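# Six arms hold cloth by handles above lanterns

## Task

Grip the cloth at its four handles and hold it motionless, every part of it roughly 10 cm (a hand's width) higher than the tops of the lanterns, positioned so that from directly above it hides the painted patch on the table. At the end the cloth must touch nothing but the grippers on its handles. Each lantern must still be upright in the same spot it stands in now. The task fails if, at the finish, any arm is in contact with the cloth fabric itself (not a handle) or any gripper is gripping a lantern.

## Robot and tools

Setup. Six identical i2rt Big YAM arms (arm1 to arm6) are mounted on a table top at z=+0.72 m in one shared scene frame whose origin is on the floor, with +z up. Approximate foot positions (x, y in m) and facing (degrees, counter-clockwise from +x): arm1 (-0.87, +0.65) facing -90; arm2 (-0.87, -0.65) facing +90; arm3 (0.00, +0.65) facing -90; arm4 (0.00, -0.65) facing +90; arm5 (+0.87, +0.65) facing -90; arm6 (+0.87, -0.65) facing +90. So arms 1, 3, 5 sit on the +y side looking toward -y, and arms 2, 4, 6 sit opposite them. Each arm has six joints, a two-finger gripper and a wrist camera; with joints 1 and 6 at 0 and the hand level and pointing forward, that camera rides on top of the hand and sees the fingertips. Reach is about 1.0 m from the joint 1 axis. Two fixed room cameras exist: cam_high and cam_low.

Hand frame. The hand point is halfway between the fingertips. Its z axis runs along the fingers; the fingers open and close along its y axis. The foot pose used for hand poses is not printed anywhere.

execute_actions. Argument actions: a list holding either one action or nothing. An action is an object keyed by robot name (arm1 ... arm6); each entry holds joints, an object of absolute joint targets by name. These are destinations, not offsets. Names, units and ranges: joint1_rad -2.879 to 2.879 (rotates the whole arm about its foot, positive = counter-clockwise from above, 0 = unfolds toward the foot's facing); joint2_rad 0 to 3.141 (shoulder; 0 = upper arm pointing back roughly level, increasing raises it then brings it forward); joint3_rad 0 to 3.019 (elbow; 0 = folded, increasing opens it); joint4_rad -1.692 to 1.57 (hand pitch, positive tilts fingers up); joint5_rad -1.57 to 1.57 (hand yaw, positive toward the arm's right); joint6_rad -2.094 to 2.094 (hand roll, positive clockwise viewed from behind the hand); gripper_m 0 to 0.093 metres of fingertip gap. Completion tolerances: ±0.045, ±0.14, ±0.09, ±0.055, ±0.03, ±0.035 rad, and ±0.003 m for the gripper. Each finger can press roughly 50-62 N, lower on some grippers. Any subset of arms and joints may be named; all named motions begin together and may finish at different moments, and each joint moves at its own rate, so the hand can sweep a wide path. Omitted joints or arms may keep driving toward earlier targets without joint_status saying so. An unknown key or out-of-range number rejects the whole call and nothing moves. Argument cameras: a list of camera names (the six armN_cam_wrist, cam_high, cam_low, or all); omitted, null or ["all"] returns every camera, [] returns none; an unknown name rejects the call. An empty actions list only reports state and images.

Results. Each call returns per-robot state and one image per requested camera, with a pictures line giving their order. joint_positions are measured angles. joint_status tells how each commanded motion ended: off_target (settled away from the target and may still push); contact_stop or time_out (target abandoned, joint holds where it stopped, except that a joint timing out may keep a target within 0.375, 0.375, 0.113, 0.225, 0.075, 0.3 rad of its position for joints 1-6 and keep pushing, and will move on if freed); not_followed (a safety check refused the arm's targets, shown by a "joint command not followed" line often with a cause; the gripper part still runs, and the refused targets may be retried on later actions until new acceptable targets arrive). on_its_own lists what the robots did without being commanded in this call; "held at" means the target being held, not the actual position. Joint torques are listed in arm-joint order without the gripper; they are never zero, carry per-arm offsets, scale and noise, and friction can mimic or mask load. No line reports arm-to-arm contact.

wait: seconds from 0 to 10; commands nothing, returns the same as an empty execute_actions. zoom_image: camera name plus region [x0, y0, x1, y1] in pixels of that camera's latest full image, origin at top-left, at most 504 by 504. finished_scene: scene, the number of the scene being closed; the robots first hold the last command, then the result says whether the task succeeded. It is irreversible. Answering without any tool call also ends the run.

Cautions. The arms do not stop on contact and can push hard; a pushing arm can overheat (warning line MOTOR HOT from 85 °C; at 100 °C an OVER-TEMPERATURE FAULT drops that arm and marks its unfinished keys limit_stop_at_motor_heat, in which case resend the targets). Relieve a stuck joint by commanding its reported position; tiny target changes may do nothing. Loaded joints sag over time. Arms squeezing each other hard ends the run; the self-collision check can be late and ignores fingers, gripper housings and wrist cameras. The world keeps running while you compose replies, with the last command held. Loose objects may occasionally be nudged by something. Knocking a rigid item out of the work area fails the task; lanterns must stay upright and in place. Avoid drops, slips, slams and forceful shoves, and do not leave any arm touching the cloth body or clutching a lantern.

Each tool is called after "Request:" as name(argument=value, ...), one argument or row to a line, values as JSON.

## Session

Request:
execute_actions(
  actions=[],
)

Scene clock: 0.00 s.
Joint torques (N m, as the arm reports them, + toward a larger angle): no reading
Motor temperatures (°C, as the motors report them): arm1=[29 30 31 29 28 28] | arm2=[28 28 26 30 27 30] | arm3=[27 28 31 28 29 28] | arm4=[27 27 28 27 26 28] | arm5=[31 29 27 30 26 28] | arm6=[27 28 29 29 28 27]
arm1.joint_positions: joint1_rad=-0.008 joint2_rad=+0.434 joint3_rad=+1.482 joint4_rad=-1.527 joint5_rad=-0.016 joint6_rad=+0.005 gripper_m=+0.094
arm1.joint_status: not commanded
arm1.hand: x=-0.8750 y=+0.5326 z=+1.3268 quat_wxyz=(-0.372, -0.609, -0.600, +0.360) (m; scene frame)
arm2.joint_positions: joint1_rad=+0.002 joint2_rad=+0.451 joint3_rad=+1.455 joint4_rad=-1.532 joint5_rad=-0.001 joint6_rad=-0.009 gripper_m=+0.095
arm2.joint_status: not commanded
arm2.hand: x=-0.8756 y=-0.5188 z=+1.3173 quat_wxyz=(-0.356, +0.618, -0.610, -0.345) (m; scene frame)
arm3.joint_positions: joint1_rad=-0.015 joint2_rad=+0.432 joint3_rad=+1.462 joint4_rad=-1.527 joint5_rad=-0.007 joint6_rad=-0.010 gripper_m=+0.094
arm3.joint_status: not commanded
arm3.hand: x=-0.0031 y=+0.5313 z=+1.3591 quat_wxyz=(-0.354, -0.616, -0.599, +0.370) (m; scene frame)
arm4.joint_positions: joint1_rad=+0.013 joint2_rad=+0.423 joint3_rad=+1.480 joint4_rad=-1.520 joint5_rad=-0.004 joint6_rad=+0.005 gripper_m=+0.094
arm4.joint_status: not commanded
arm4.hand: x=+0.0029 y=-0.5377 z=+1.3395 quat_wxyz=(-0.372, +0.595, -0.608, -0.372) (m; scene frame)
arm5.joint_positions: joint1_rad=-0.014 joint2_rad=+0.450 joint3_rad=+1.470 joint4_rad=-1.540 joint5_rad=-0.006 joint6_rad=-0.017 gripper_m=+0.095
arm5.joint_status: not commanded
arm5.hand: x=+0.8757 y=+0.5298 z=+1.3411 quat_wxyz=(-0.361, -0.593, -0.628, +0.352) (m; scene frame)
arm6.joint_positions: joint1_rad=+0.002 joint2_rad=+0.435 joint3_rad=+1.460 joint4_rad=-1.541 joint5_rad=-0.010 joint6_rad=-0.002 gripper_m=+0.094
arm6.joint_status: not commanded
arm6.hand: x=+0.8710 y=-0.5298 z=+1.3649 quat_wxyz=(-0.353, +0.612, -0.611, -0.358) (m; scene frame)
pictures: arm1_cam_wrist, arm2_cam_wrist, arm3_cam_wrist, arm4_cam_wrist, arm5_cam_wrist, arm6_cam_wrist, cam_high, cam_low
Images, in order (width x height): arm1_cam_wrist 616x616, arm2_cam_wrist 616x616, arm3_cam_wrist 616x616, arm4_cam_wrist 616x616, arm5_cam_wrist 616x616, arm6_cam_wrist 616x616, cam_high 672x504, cam_low 672x504.

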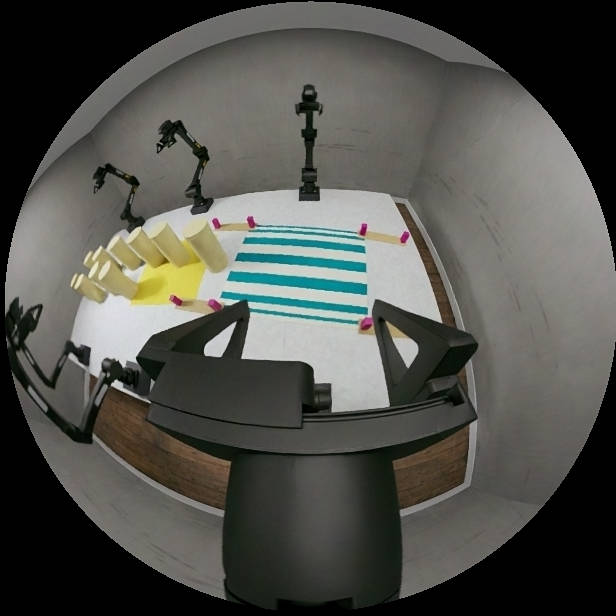

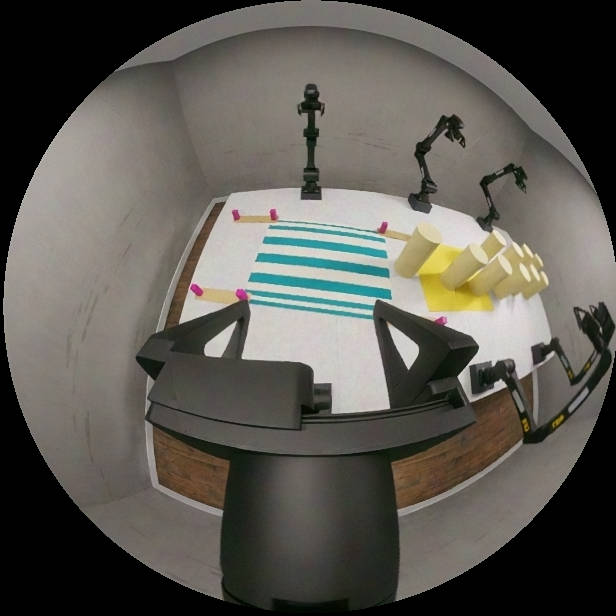

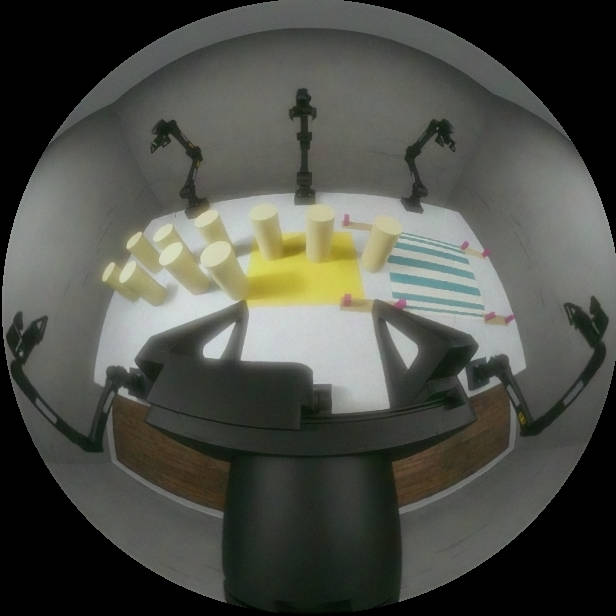

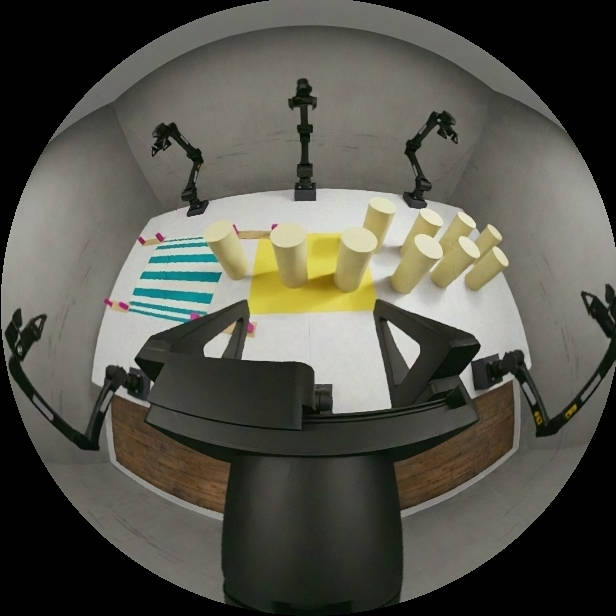

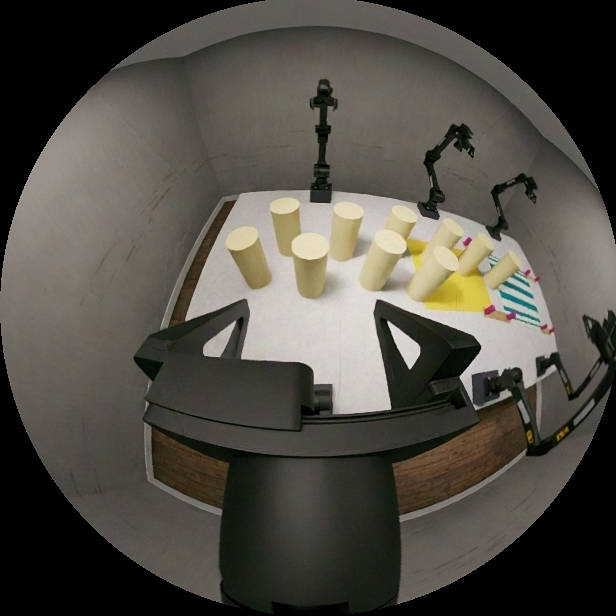

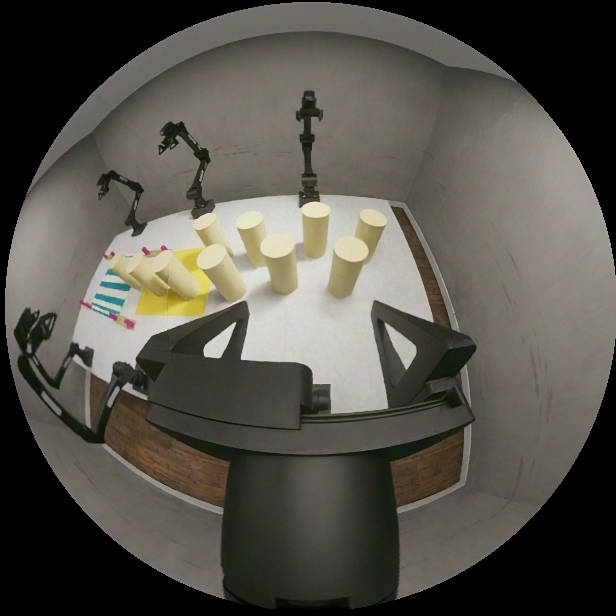

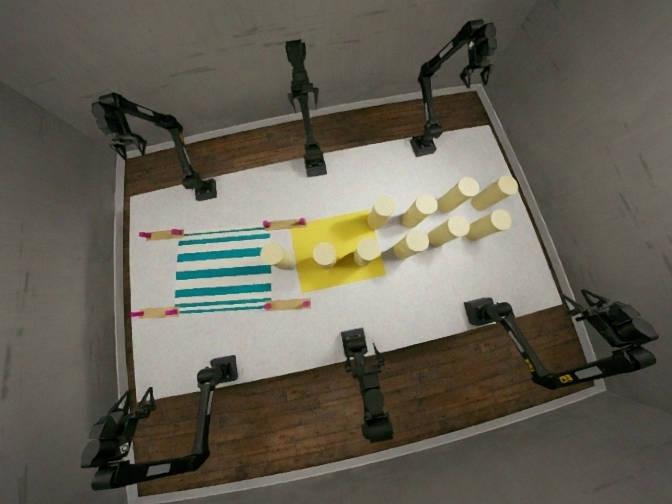

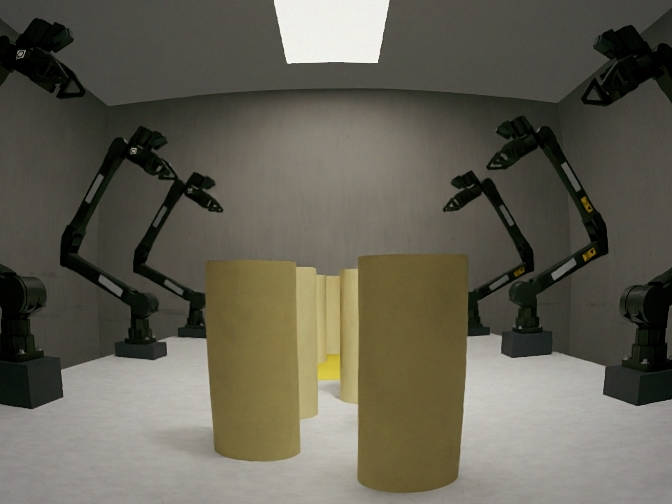

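Request:
zoom_image(
  camera="cam_high",
  region=[110, 150, 410, 400],
)

Request:
zoom_image(
  camera="arm1_cam_wrist",
  region=[150, 200, 450, 350],
)

Region (110, 150, 410, 400) of cam_high's 672x504 image, scaled by 1.680, with more detail than that image has.

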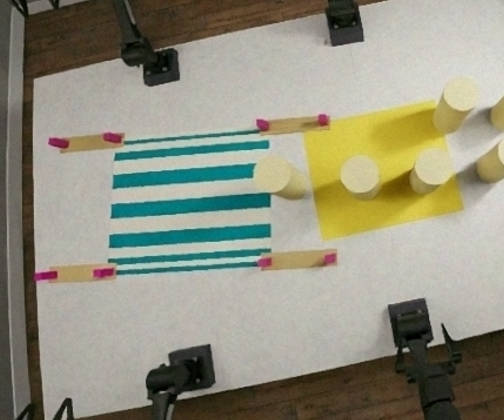

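Region (150, 200, 450, 350) of arm1_cam_wrist's 616x616 image, scaled by 1.680, with more detail than that image has.

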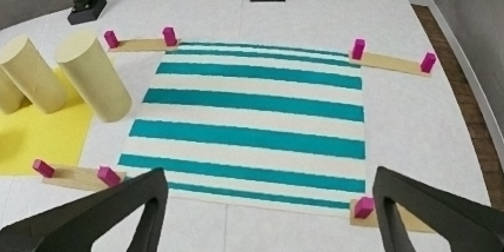

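Request:
execute_actions(
  actions=[
    {"arm1":{"joints":{"joint1_rad":-0.68,"joint2_rad":1.3,"joint3_rad":0.9,"joint4_rad":-1.17}},"arm2":{"joints":{"joint1_rad":0.63,"joint2_rad":1.6,"joint3_rad":1.2,"joint4_rad":-1.17}},"arm3":{"joints":{"joint1_rad":-0.85,"joint2_rad":1.7,"joint3_rad":1.4,"joint4_rad":-1.27}},"arm4":{"joints":{"joint1_rad":1.0,"joint2_rad":1.8,"joint3_rad":1.6,"joint4_rad":-1.37}},"arm5":{"joints":{"joint2_rad":1.0,"joint3_rad":1.5,"joint4_rad":-0.5}},"arm6":{"joints":{"joint2_rad":0.8,"joint3_rad":0.8,"joint4_rad":0.0}}},
  ],
)

Scene clock: 53.63 s.
Joint torques (N m, as the arm reports them, + toward a larger angle): arm1=[ 0.51 -9.11 10.32  0.57  0.15  0.05] | arm2=[ -0.26 -14.2   10.12   0.67  -0.08   0.01] | arm3=[ -0.38 -15.68  10.47   0.38   0.06  -0.09] | arm4=[ -1.63 -15.63  10.54   0.21  -0.09   0.14] | arm5=[ 0.17 -7.32  9.6   2.76 -0.01  0.07] | arm6=[ 0.46 -3.44  9.97  2.54  0.07  0.02]
Motor temperatures (°C, as the motors report them): arm1=[29 30 34 29 28 28] | arm2=[28 28 29 30 27 30] | arm3=[27 28 34 28 29 28] | arm4=[27 27 31 27 26 28] | arm5=[31 29 30 31 26 28] | arm6=[27 28 32 30 28 27]
arm1.joint_positions: joint1_rad=-0.675 joint2_rad=+1.285 joint3_rad=+0.872 joint4_rad=-1.176 joint5_rad=-0.016 joint6_rad=+0.005 gripper_m=+0.094
arm1.joint_status: all done
arm1.hand: x=-1.0742 y=+0.3950 z=+0.8695 quat_wxyz=(-0.004, -0.903, -0.428, -0.017) (m; scene frame)
arm2.joint_positions: joint1_rad=+0.636 joint2_rad=+1.600 joint3_rad=+1.200 joint4_rad=-1.181 joint5_rad=+0.000 joint6_rad=-0.009 gripper_m=+0.095
arm2.joint_status: all done
arm2.hand: x=-1.1362 y=-0.2856 z=+0.8708 quat_wxyz=(+0.002, +0.894, -0.449, +0.011) (m; scene frame)
arm3.joint_positions: joint1_rad=-0.856 joint2_rad=+1.694 joint3_rad=+1.392 joint4_rad=-1.277 joint5_rad=-0.008 joint6_rad=-0.010 gripper_m=+0.094
arm3.joint_status: all done
arm3.hand: x=-0.3846 y=+0.3330 z=+0.9378 quat_wxyz=(-0.002, -0.940, -0.341, -0.004) (m; scene frame)
arm4.joint_positions: joint1_rad=+1.012 joint2_rad=+1.797 joint3_rad=+1.593 joint4_rad=-1.375 joint5_rad=-0.004 joint6_rad=+0.005 gripper_m=+0.094
arm4.joint_status: all done
arm4.hand: x=-0.4532 y=-0.3479 z=+0.9315 quat_wxyz=(+0.003, +0.956, -0.292, +0.002) (m; scene frame)
arm5.joint_positions: joint1_rad=-0.014 joint2_rad=+1.002 joint3_rad=+1.475 joint4_rad=-0.520 joint5_rad=-0.006 joint6_rad=-0.017 gripper_m=+0.095
arm5.joint_status: all done
arm5.hand: x=+0.8877 y=+0.1938 z=+1.4323 quat_wxyz=(-0.495, -0.495, -0.525, +0.484) (m; scene frame)
arm6.joint_positions: joint1_rad=+0.002 joint2_rad=+0.797 joint3_rad=+0.816 joint4_rad=-0.022 joint5_rad=-0.010 joint6_rad=-0.002 gripper_m=+0.094
arm6.joint_status: all done
arm6.hand: x=+0.8722 y=-0.2153 z=+1.2628 quat_wxyz=(-0.497, +0.502, -0.500, -0.500) (m; scene frame)
pictures: arm1_cam_wrist, arm2_cam_wrist, arm3_cam_wrist, arm4_cam_wrist, arm5_cam_wrist, arm6_cam_wrist, cam_high, cam_low
Images, in order (width x height): arm1_cam_wrist 616x616, arm2_cam_wrist 616x616, arm3_cam_wrist 616x616, arm4_cam_wrist 616x616, arm5_cam_wrist 616x616, arm6_cam_wrist 616x616, cam_high 672x504, cam_low 672x504.

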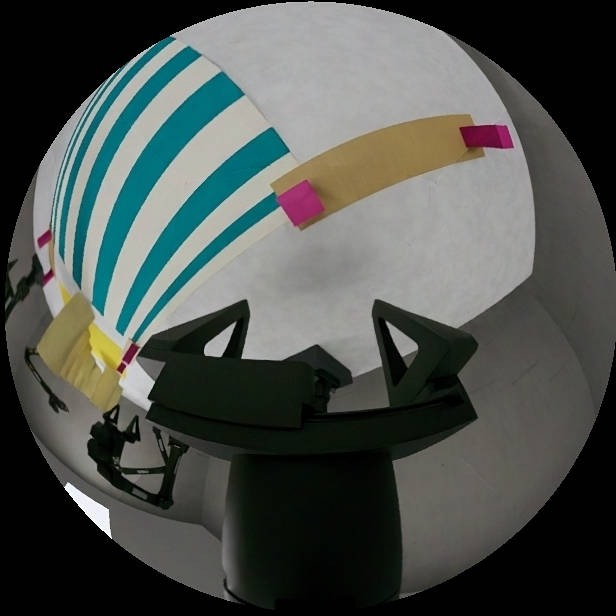

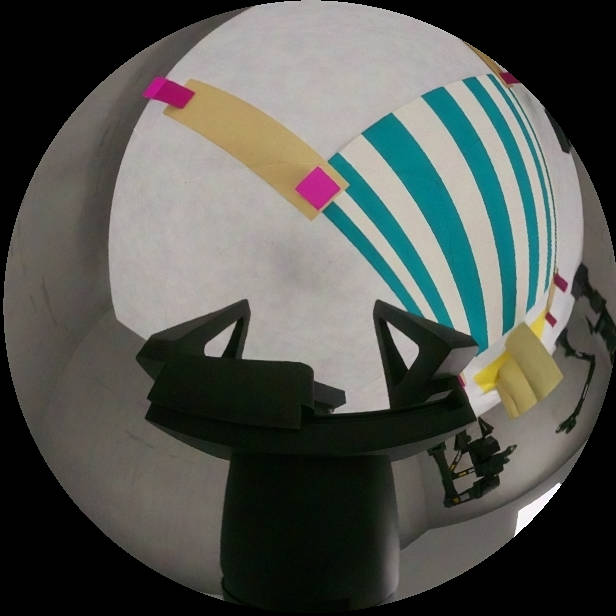

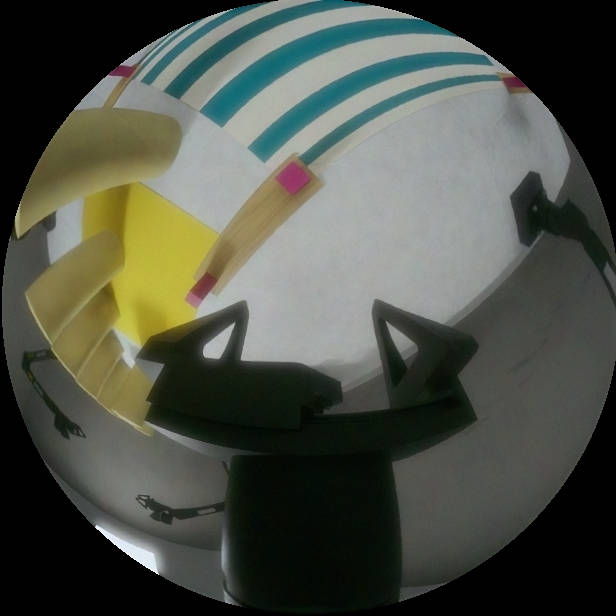

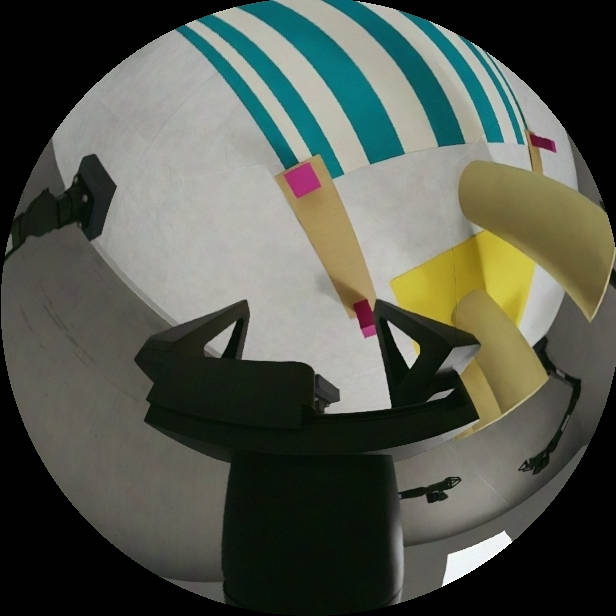

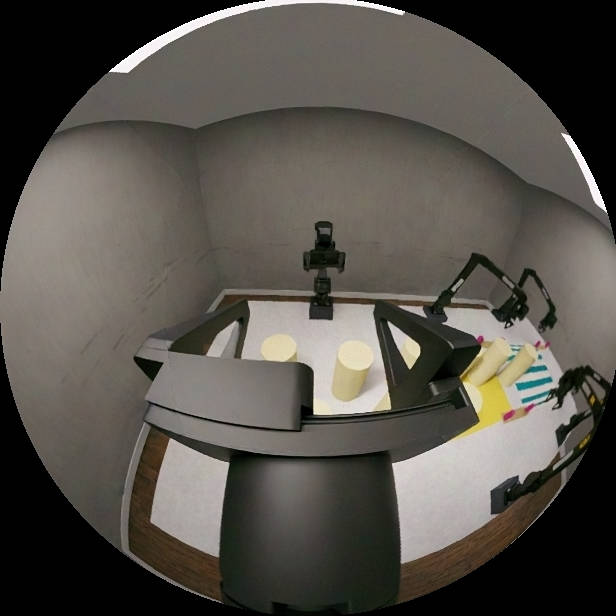

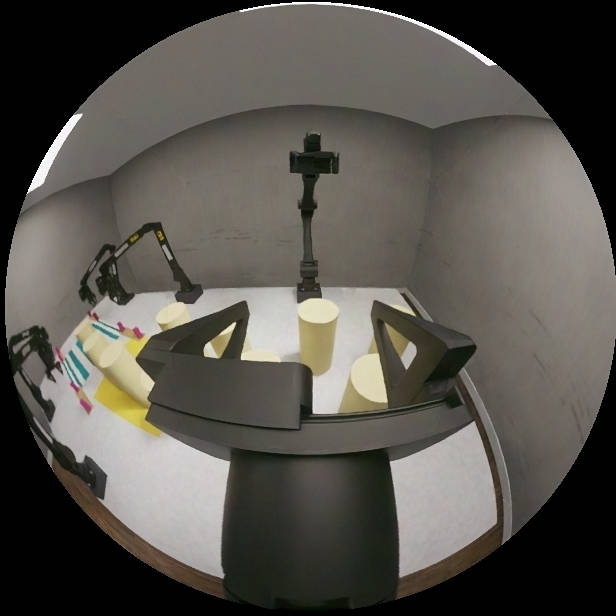

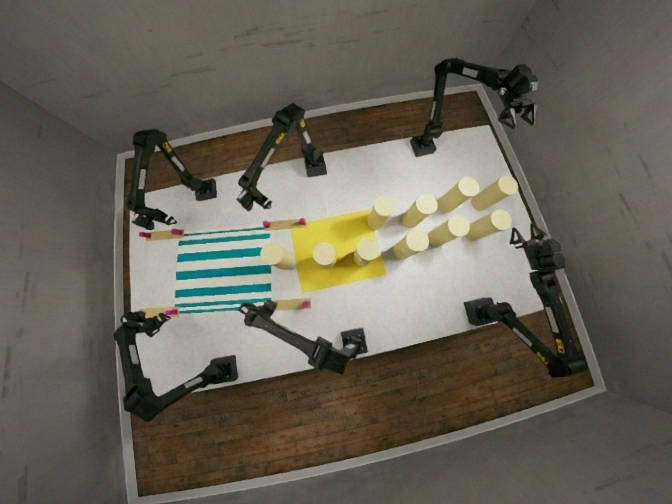

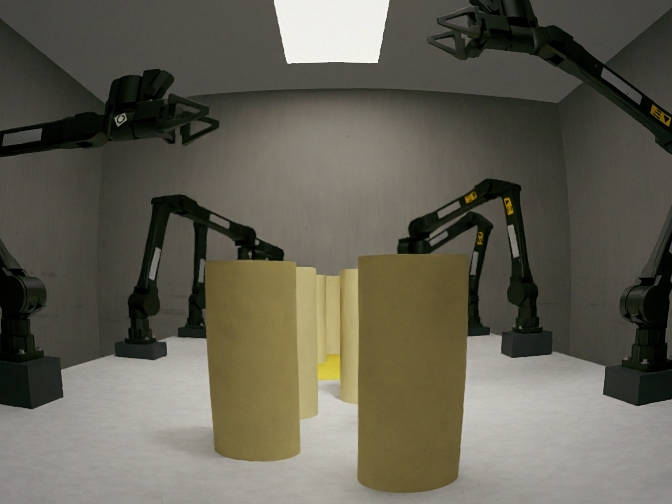

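Request:
execute_actions(
  actions=[
    {"arm1":{"joints":{"joint1_rad":-0.65,"joint2_rad":1.48,"joint3_rad":1.01,"joint4_rad":-1.096,"joint6_rad":-0.51}},"arm2":{"joints":{"joint1_rad":0.62,"joint2_rad":1.83,"joint3_rad":1.443,"joint4_rad":-1.184,"joint6_rad":0.76}},"arm3":{"joints":{"joint1_rad":-0.816,"joint2_rad":2.0,"joint3_rad":1.6,"joint4_rad":-1.168,"joint6_rad":-0.68}},"arm4":{"joints":{"joint1_rad":1.025,"joint2_rad":2.083,"joint3_rad":1.815,"joint4_rad":-1.3,"joint6_rad":1.165}},"arm5":{"joints":{"joint1_rad":-1.05,"joint4_rad":-1.29}},"arm6":{"joints":{"joint1_rad":0.995,"joint4_rad":-0.6}}},
  ],
  cameras=["arm1_cam_wrist","arm2_cam_wrist","arm3_cam_wrist","arm4_cam_wrist"],
)

Scene clock: 145.37 s.
Joint torques (N m, as the arm reports them, + toward a larger angle): arm1=[  2.13 -13.16  10.02   0.56   0.1   -0.06] | arm2=[ -0.18 -17.92  14.63   0.1   -0.02   0.17] | arm3=[ -0.47 -21.62  11.74   0.4   -0.01  -0.2 ] | arm4=[  0.42 -19.17  13.02   0.25  -0.01   0.23] | arm5=[-0.21 -6.93  9.29  1.12 -0.01  0.07] | arm6=[ 0.45 -3.26  9.85  1.16  0.12  0.  ]
Motor temperatures (°C, as the motors report them): arm1=[29 31 36 29 28 28] | arm2=[28 29 30 30 27 30] | arm3=[27 31 37 28 29 28] | arm4=[27 31 35 27 26 28] | arm5=[31 29 35 31 26 28] | arm6=[27 28 34 30 28 27]
arm1.joint_positions: joint1_rad=-0.662 joint2_rad=+1.478 joint3_rad=+0.980 joint4_rad=-1.102 joint5_rad=-0.016 joint6_rad=-0.501 gripper_m=+0.094
arm1.joint_status: all done
arm1.hand: x=-1.1059 y=+0.3476 z=+0.8408 quat_wxyz=(-0.007, -0.763, -0.646, -0.020) (m; scene frame)
arm2.joint_positions: joint1_rad=+0.625 joint2_rad=+1.831 joint3_rad=+1.387 joint4_rad=-1.181 joint5_rad=+0.000 joint6_rad=+0.747 gripper_m=+0.095
arm2.joint_status: all done
arm2.hand: x=-1.1705 y=-0.2290 z=+0.8270 quat_wxyz=(+0.000, +0.660, -0.750, +0.033) (m; scene frame)
arm3.joint_positions: joint1_rad=-0.821 joint2_rad=+2.006 joint3_rad=+1.572 joint4_rad=-1.175 joint5_rad=-0.008 joint6_rad=-0.672 gripper_m=+0.094
arm3.joint_status: all done
arm3.hand: x=-0.4350 y=+0.2658 z=+0.8383 quat_wxyz=(-0.003, -0.767, -0.642, -0.018) (m; scene frame)
arm4.joint_positions: joint1_rad=+1.012 joint2_rad=+2.087 joint3_rad=+1.775 joint4_rad=-1.310 joint5_rad=-0.004 joint6_rad=+1.153 gripper_m=+0.094
arm4.joint_status: all done
arm4.hand: x=-0.5147 y=-0.3070 z=+0.8337 quat_wxyz=(-0.004, +0.644, -0.764, +0.024) (m; scene frame)
arm5.joint_positions: joint1_rad=-1.045 joint2_rad=+1.002 joint3_rad=+1.475 joint4_rad=-1.278 joint5_rad=-0.006 joint6_rad=-0.017 gripper_m=+0.095
arm5.joint_status: all done
arm5.hand: x=+0.5475 y=+0.4433 z=+1.2655 quat_wxyz=(-0.108, -0.886, -0.270, +0.360) (m; scene frame)
arm6.joint_positions: joint1_rad=+0.994 joint2_rad=+0.797 joint3_rad=+0.816 joint4_rad=-0.585 joint5_rad=-0.011 joint6_rad=-0.002 gripper_m=+0.094
arm6.joint_status: all done
arm6.hand: x=+0.5402 y=-0.4327 z=+1.1333 quat_wxyz=(-0.133, +0.840, -0.249, -0.464) (m; scene frame)
pictures: arm1_cam_wrist, arm2_cam_wrist, arm3_cam_wrist, arm4_cam_wrist
Images, in order (width x height): arm1_cam_wrist 616x616, arm2_cam_wrist 616x616, arm3_cam_wrist 616x616, arm4_cam_wrist 616x616.

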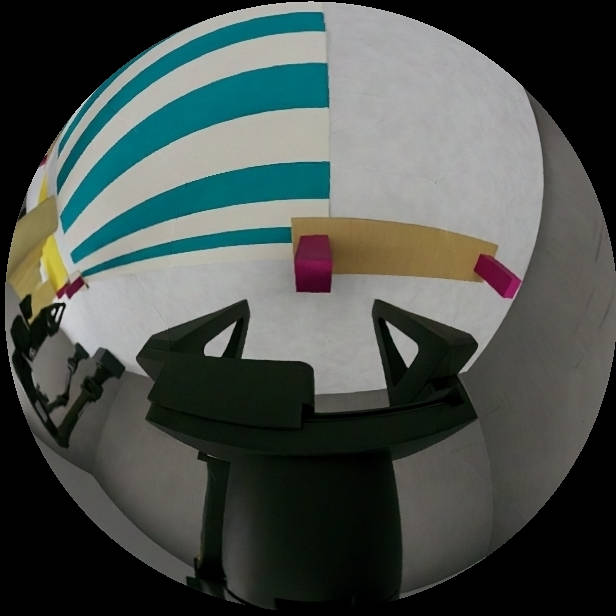

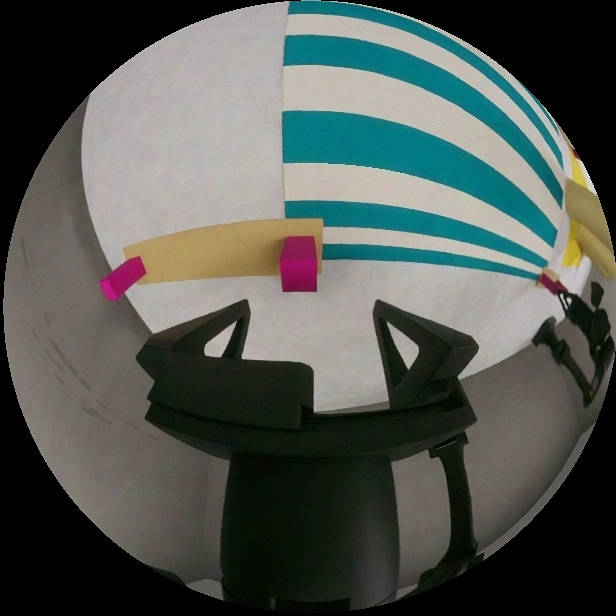

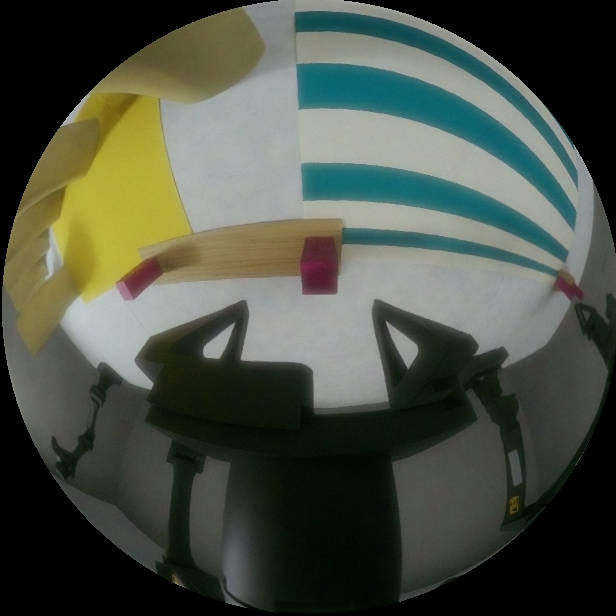

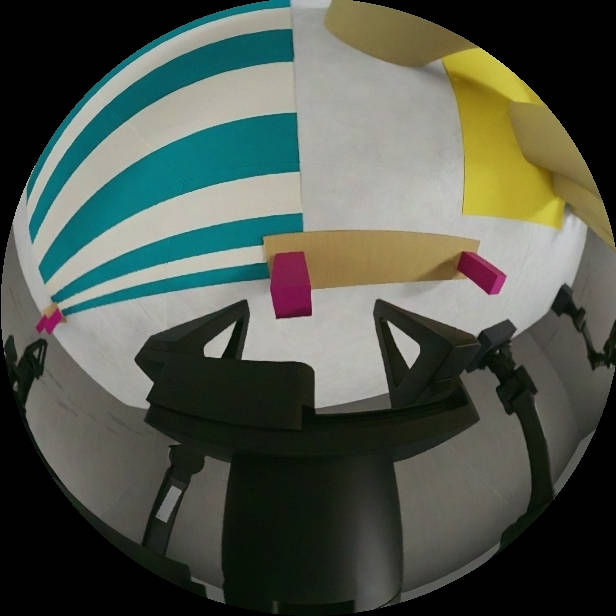

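Request:
execute_actions(
  actions=[
    {"arm1":{"joints":{"joint2_rad":1.567,"joint3_rad":0.885,"joint4_rad":-0.885}},"arm2":{"joints":{"joint1_rad":0.637,"joint2_rad":1.893,"joint3_rad":1.33,"joint4_rad":-1.0}},"arm3":{"joints":{"joint1_rad":-0.835,"joint2_rad":2.077,"joint3_rad":1.512,"joint4_rad":-1.0}},"arm4":{"joints":{"joint1_rad":1.06,"joint2_rad":2.129,"joint3_rad":1.69,"joint4_rad":-1.125,"joint6_rad":1.19}},"arm5":{"joints":{"joint2_rad":1.888,"joint3_rad":1.74,"joint4_rad":-1.40}},"arm6":{"joints":{"joint2_rad":1.961,"joint3_rad":1.70,"joint4_rad":-1.293}}},
  ],
  cameras=["arm1_cam_wrist","arm2_cam_wrist","arm3_cam_wrist","arm4_cam_wrist","arm5_cam_wrist","arm6_cam_wrist"],
)

Scene clock: 187.10 s.
Joint torques (N m, as the arm reports them, + toward a larger angle): arm1=[  1.99 -13.5    8.11   0.75   0.11  -0.04] | arm2=[  0.73 -17.79   9.49   0.75  -0.01   0.17] | arm3=[ -1.72 -20.47   8.75   0.8   -0.02  -0.19] | arm4=[ -0.36 -18.17   8.8    0.57  -0.01   0.25] | arm5=[ -0.09 -25.15   9.06   0.    -0.01   0.07] | arm6=[  0.59 -19.97  13.61  -0.03   0.11   0.  ]
Motor temperatures (°C, as the motors report them): arm1=[29 31 37 29 28 28] | arm2=[28 30 33 30 27 30] | arm3=[27 33 38 28 29 28] | arm4=[27 33 38 27 27 28] | arm5=[31 30 35 31 26 28] | arm6=[27 28 35 30 28 27]
arm1.joint_positions: joint1_rad=-0.662 joint2_rad=+1.569 joint3_rad=+0.868 joint4_rad=-0.896 joint5_rad=-0.016 joint6_rad=-0.501 gripper_m=+0.094
arm1.joint_status: all done
arm1.hand: x=-1.1000 y=+0.3544 z=+0.7722 quat_wxyz=(-0.007, -0.763, -0.646, -0.019) (m; scene frame)
arm2.joint_positions: joint1_rad=+0.631 joint2_rad=+1.888 joint3_rad=+1.329 joint4_rad=-1.014 joint5_rad=+0.000 joint6_rad=+0.747 gripper_m=+0.095
arm2.joint_status: all done
arm2.hand: x=-1.1788 y=-0.2216 z=+0.7783 quat_wxyz=(-0.003, +0.663, -0.749, +0.007) (m; scene frame)
arm3.joint_positions: joint1_rad=-0.823 joint2_rad=+2.069 joint3_rad=+1.510 joint4_rad=-1.015 joint5_rad=-0.008 joint6_rad=-0.672 gripper_m=+0.094
arm3.joint_status: all done
arm3.hand: x=-0.4392 y=+0.2634 z=+0.7811 quat_wxyz=(-0.003, -0.767, -0.641, -0.001) (m; scene frame)
arm4.joint_positions: joint1_rad=+1.057 joint2_rad=+2.124 joint3_rad=+1.694 joint4_rad=-1.142 joint5_rad=-0.004 joint6_rad=+1.178 gripper_m=+0.094
arm4.joint_status: all done
arm4.hand: x=-0.5355 y=-0.3268 z=+0.7824 quat_wxyz=(+0.003, +0.652, -0.758, +0.000) (m; scene frame)
arm5.joint_positions: joint1_rad=-1.045 joint2_rad=+1.911 joint3_rad=+1.713 joint4_rad=-1.390 joint5_rad=-0.006 joint6_rad=-0.017 gripper_m=+0.095
arm5.joint_status: all done
arm5.hand: x=+0.3814 y=+0.3339 z=+0.9277 quat_wxyz=(-0.003, -0.957, -0.291, -0.007) (m; scene frame)
arm6.joint_positions: joint1_rad=+0.994 joint2_rad=+1.965 joint3_rad=+1.650 joint4_rad=-1.281 joint5_rad=-0.011 joint6_rad=-0.002 gripper_m=+0.094
arm6.joint_status: all done
arm6.hand: x=+0.3798 y=-0.3278 z=+0.8990 quat_wxyz=(+0.011, +0.958, -0.287, +0.010) (m; scene frame)
pictures: arm1_cam_wrist, arm2_cam_wrist, arm3_cam_wrist, arm4_cam_wrist, arm5_cam_wrist, arm6_cam_wrist
Images, in order (width x height): arm1_cam_wrist 616x616, arm2_cam_wrist 616x616, arm3_cam_wrist 616x616, arm4_cam_wrist 616x616, arm5_cam_wrist 616x616, arm6_cam_wrist 616x616.

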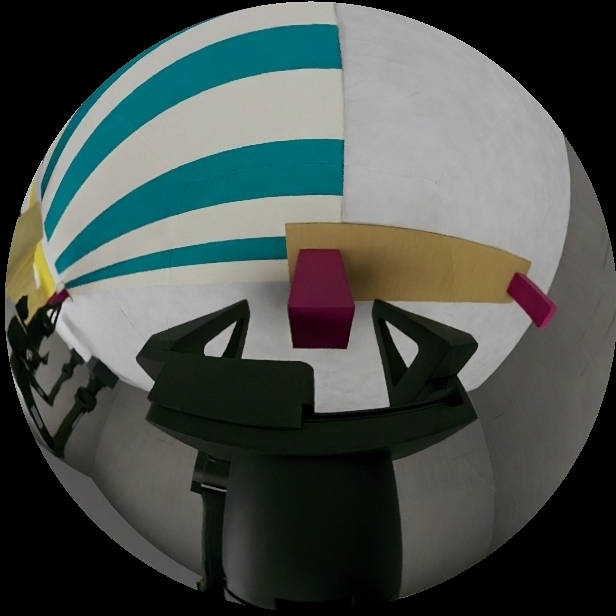

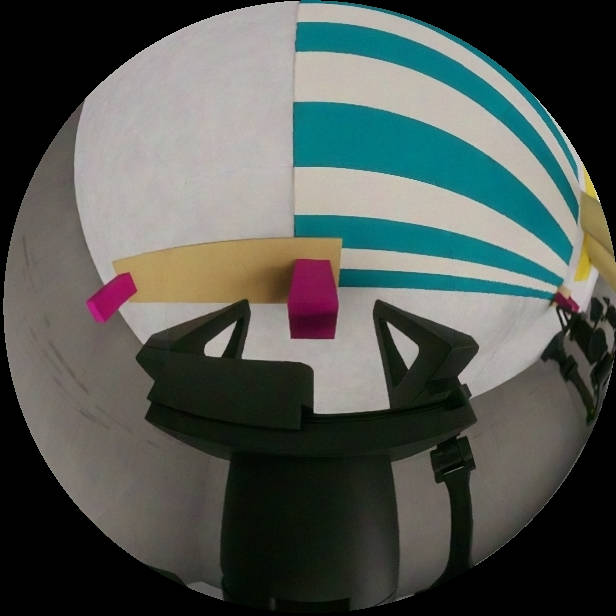

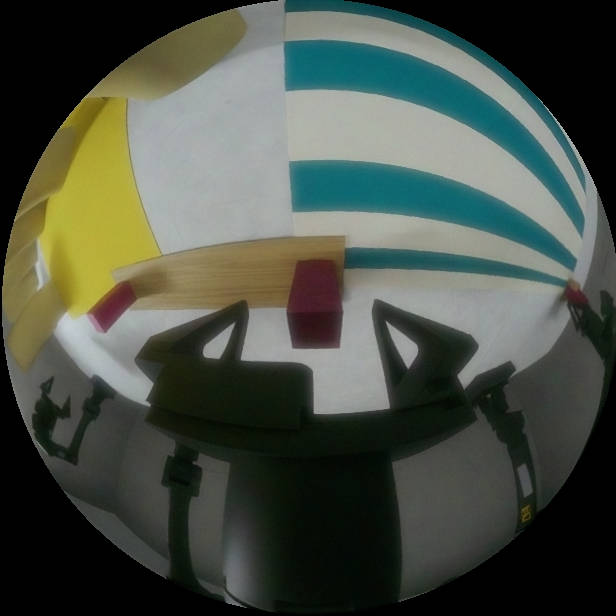

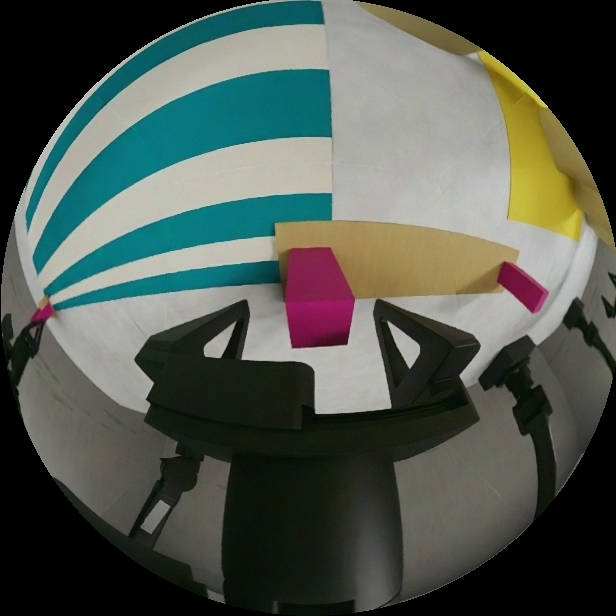

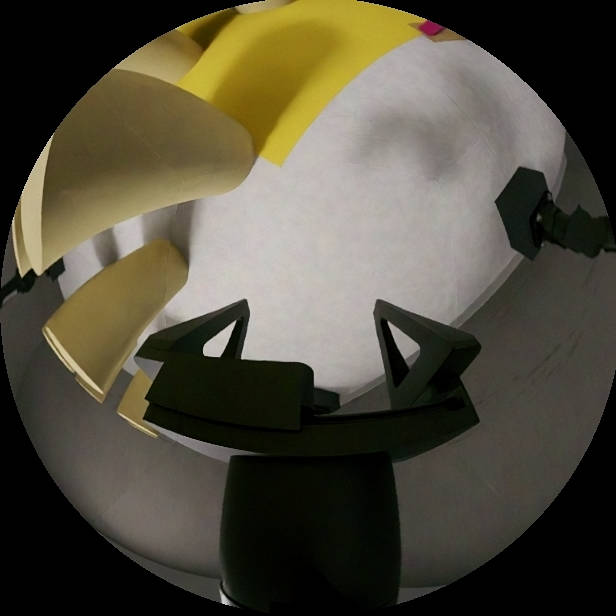

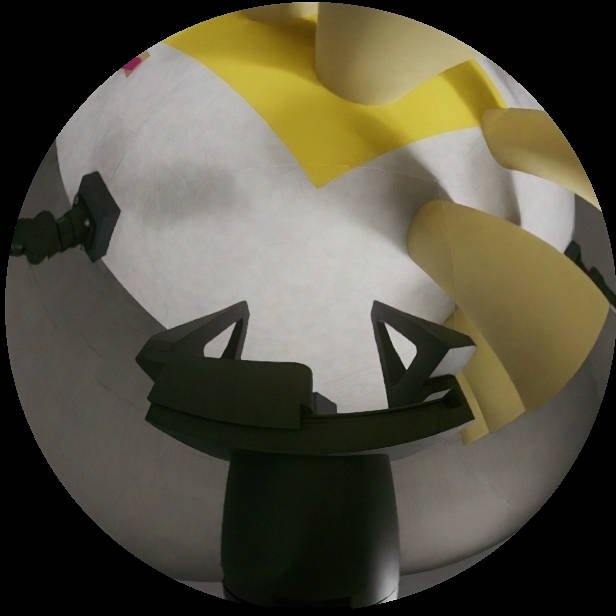

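Request:
execute_actions(
  actions=[
    {"arm1":{"joints":{"joint1_rad":-0.64,"joint2_rad":1.595,"joint3_rad":0.91,"joint4_rad":-0.86}},"arm2":{"joints":{"joint2_rad":1.925,"joint3_rad":1.308,"joint4_rad":-0.94}},"arm3":{"joints":{"joint2_rad":2.09,"joint3_rad":1.505,"joint4_rad":-0.975}},"arm4":{"joints":{"joint1_rad":1.022,"joint6_rad":1.155}},"arm5":{"joints":{"joint2_rad":0.3,"joint3_rad":0.5,"joint4_rad":-1.0}},"arm6":{"joints":{"joint2_rad":0.3,"joint3_rad":0.5,"joint4_rad":-1.0}}},
  ],
  cameras=["arm1_cam_wrist","arm2_cam_wrist","arm3_cam_wrist","arm4_cam_wrist"],
)

Scene clock: 235.50 s.
Joint torques (N m, as the arm reports them, + toward a larger angle): arm1=[  2.11 -12.     9.82   0.86   0.1   -0.05] | arm2=[  0.71 -16.83   8.83   0.83  -0.01   0.17] | arm3=[ -1.9  -19.58   8.13   0.96  -0.02  -0.18] | arm4=[ -1.46 -18.4    8.75   0.56  -0.01   0.04] | arm5=[-0.22  0.64  8.59  2.24  0.    0.07] | arm6=[0.49 2.91 9.68 1.82 0.09 0.01]
Motor temperatures (°C, as the motors report them): arm1=[29 31 36 29 28 28] | arm2=[28 31 31 30 27 30] | arm3=[27 34 37 28 29 28] | arm4=[27 33 35 27 27 28] | arm5=[31 33 36 30 26 28] | arm6=[27 31 39 30 28 27]
arm1.joint_positions: joint1_rad=-0.652 joint2_rad=+1.576 joint3_rad=+0.871 joint4_rad=-0.872 joint5_rad=-0.016 joint6_rad=-0.501 gripper_m=+0.094
arm1.joint_status: all done
arm1.hand: x=-1.1012 y=+0.3468 z=+0.7706 quat_wxyz=(-0.010, -0.760, -0.650, -0.009) (m; scene frame)
arm2.joint_positions: joint1_rad=+0.631 joint2_rad=+1.909 joint3_rad=+1.314 joint4_rad=-0.955 joint5_rad=+0.000 joint6_rad=+0.747 gripper_m=+0.095
arm2.joint_status: all done
arm2.hand: x=-1.1815 y=-0.2177 z=+0.7624 quat_wxyz=(-0.004, +0.663, -0.749, -0.005) (m; scene frame)
arm3.joint_positions: joint1_rad=-0.823 joint2_rad=+2.069 joint3_rad=+1.510 joint4_rad=-0.991 joint5_rad=-0.008 joint6_rad=-0.672 gripper_m=+0.094
arm3.joint_status: all done
arm3.hand: x=-0.4438 y=+0.2594 z=+0.7812 quat_wxyz=(-0.004, -0.767, -0.641, +0.011) (m; scene frame)
arm4.joint_positions: joint1_rad=+1.030 joint2_rad=+2.124 joint3_rad=+1.694 joint4_rad=-1.142 joint5_rad=-0.004 joint6_rad=+1.167 gripper_m=+0.094
arm4.joint_status: all done
arm4.hand: x=-0.5266 y=-0.3126 z=+0.7823 quat_wxyz=(+0.003, +0.646, -0.763, +0.000) (m; scene frame)
arm5.joint_positions: joint1_rad=-1.045 joint2_rad=+0.306 joint3_rad=+0.492 joint4_rad=-1.015 joint5_rad=-0.006 joint6_rad=-0.017 gripper_m=+0.095
arm5.joint_status: all done
arm5.hand: x=+0.6837 y=+0.5299 z=+0.9808 quat_wxyz=(-0.105, -0.891, -0.271, +0.349) (m; scene frame)
arm6.joint_positions: joint1_rad=+0.994 joint2_rad=+0.300 joint3_rad=+0.515 joint4_rad=-1.009 joint5_rad=-0.011 joint6_rad=-0.002 gripper_m=+0.094
arm6.joint_status: all done
arm6.hand: x=+0.6816 y=-0.5265 z=+1.0218 quat_wxyz=(-0.103, +0.887, -0.264, -0.365) (m; scene frame)
pictures: arm1_cam_wrist, arm2_cam_wrist, arm3_cam_wrist, arm4_cam_wrist
Images, in order (width x height): arm1_cam_wrist 616x616, arm2_cam_wrist 616x616, arm3_cam_wrist 616x616, arm4_cam_wrist 616x616.

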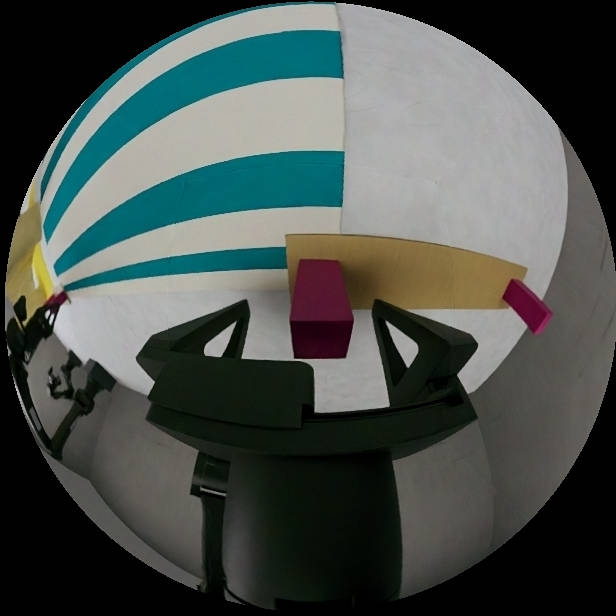

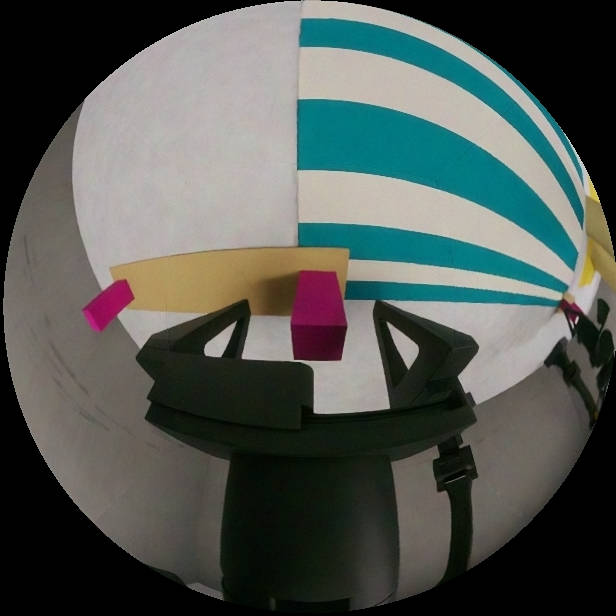

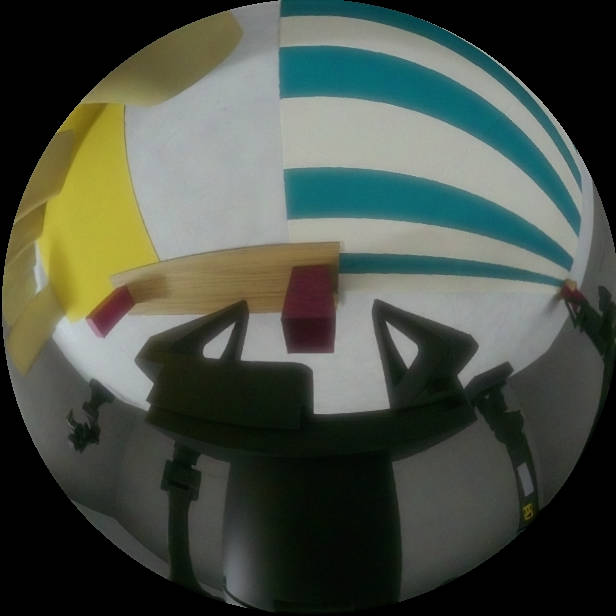

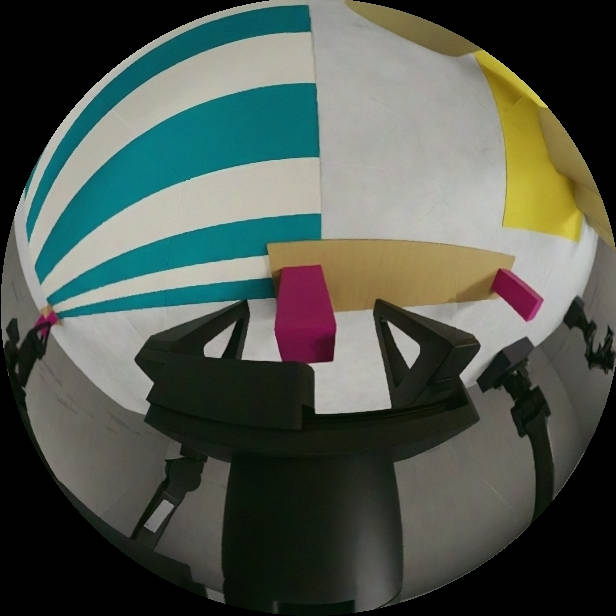

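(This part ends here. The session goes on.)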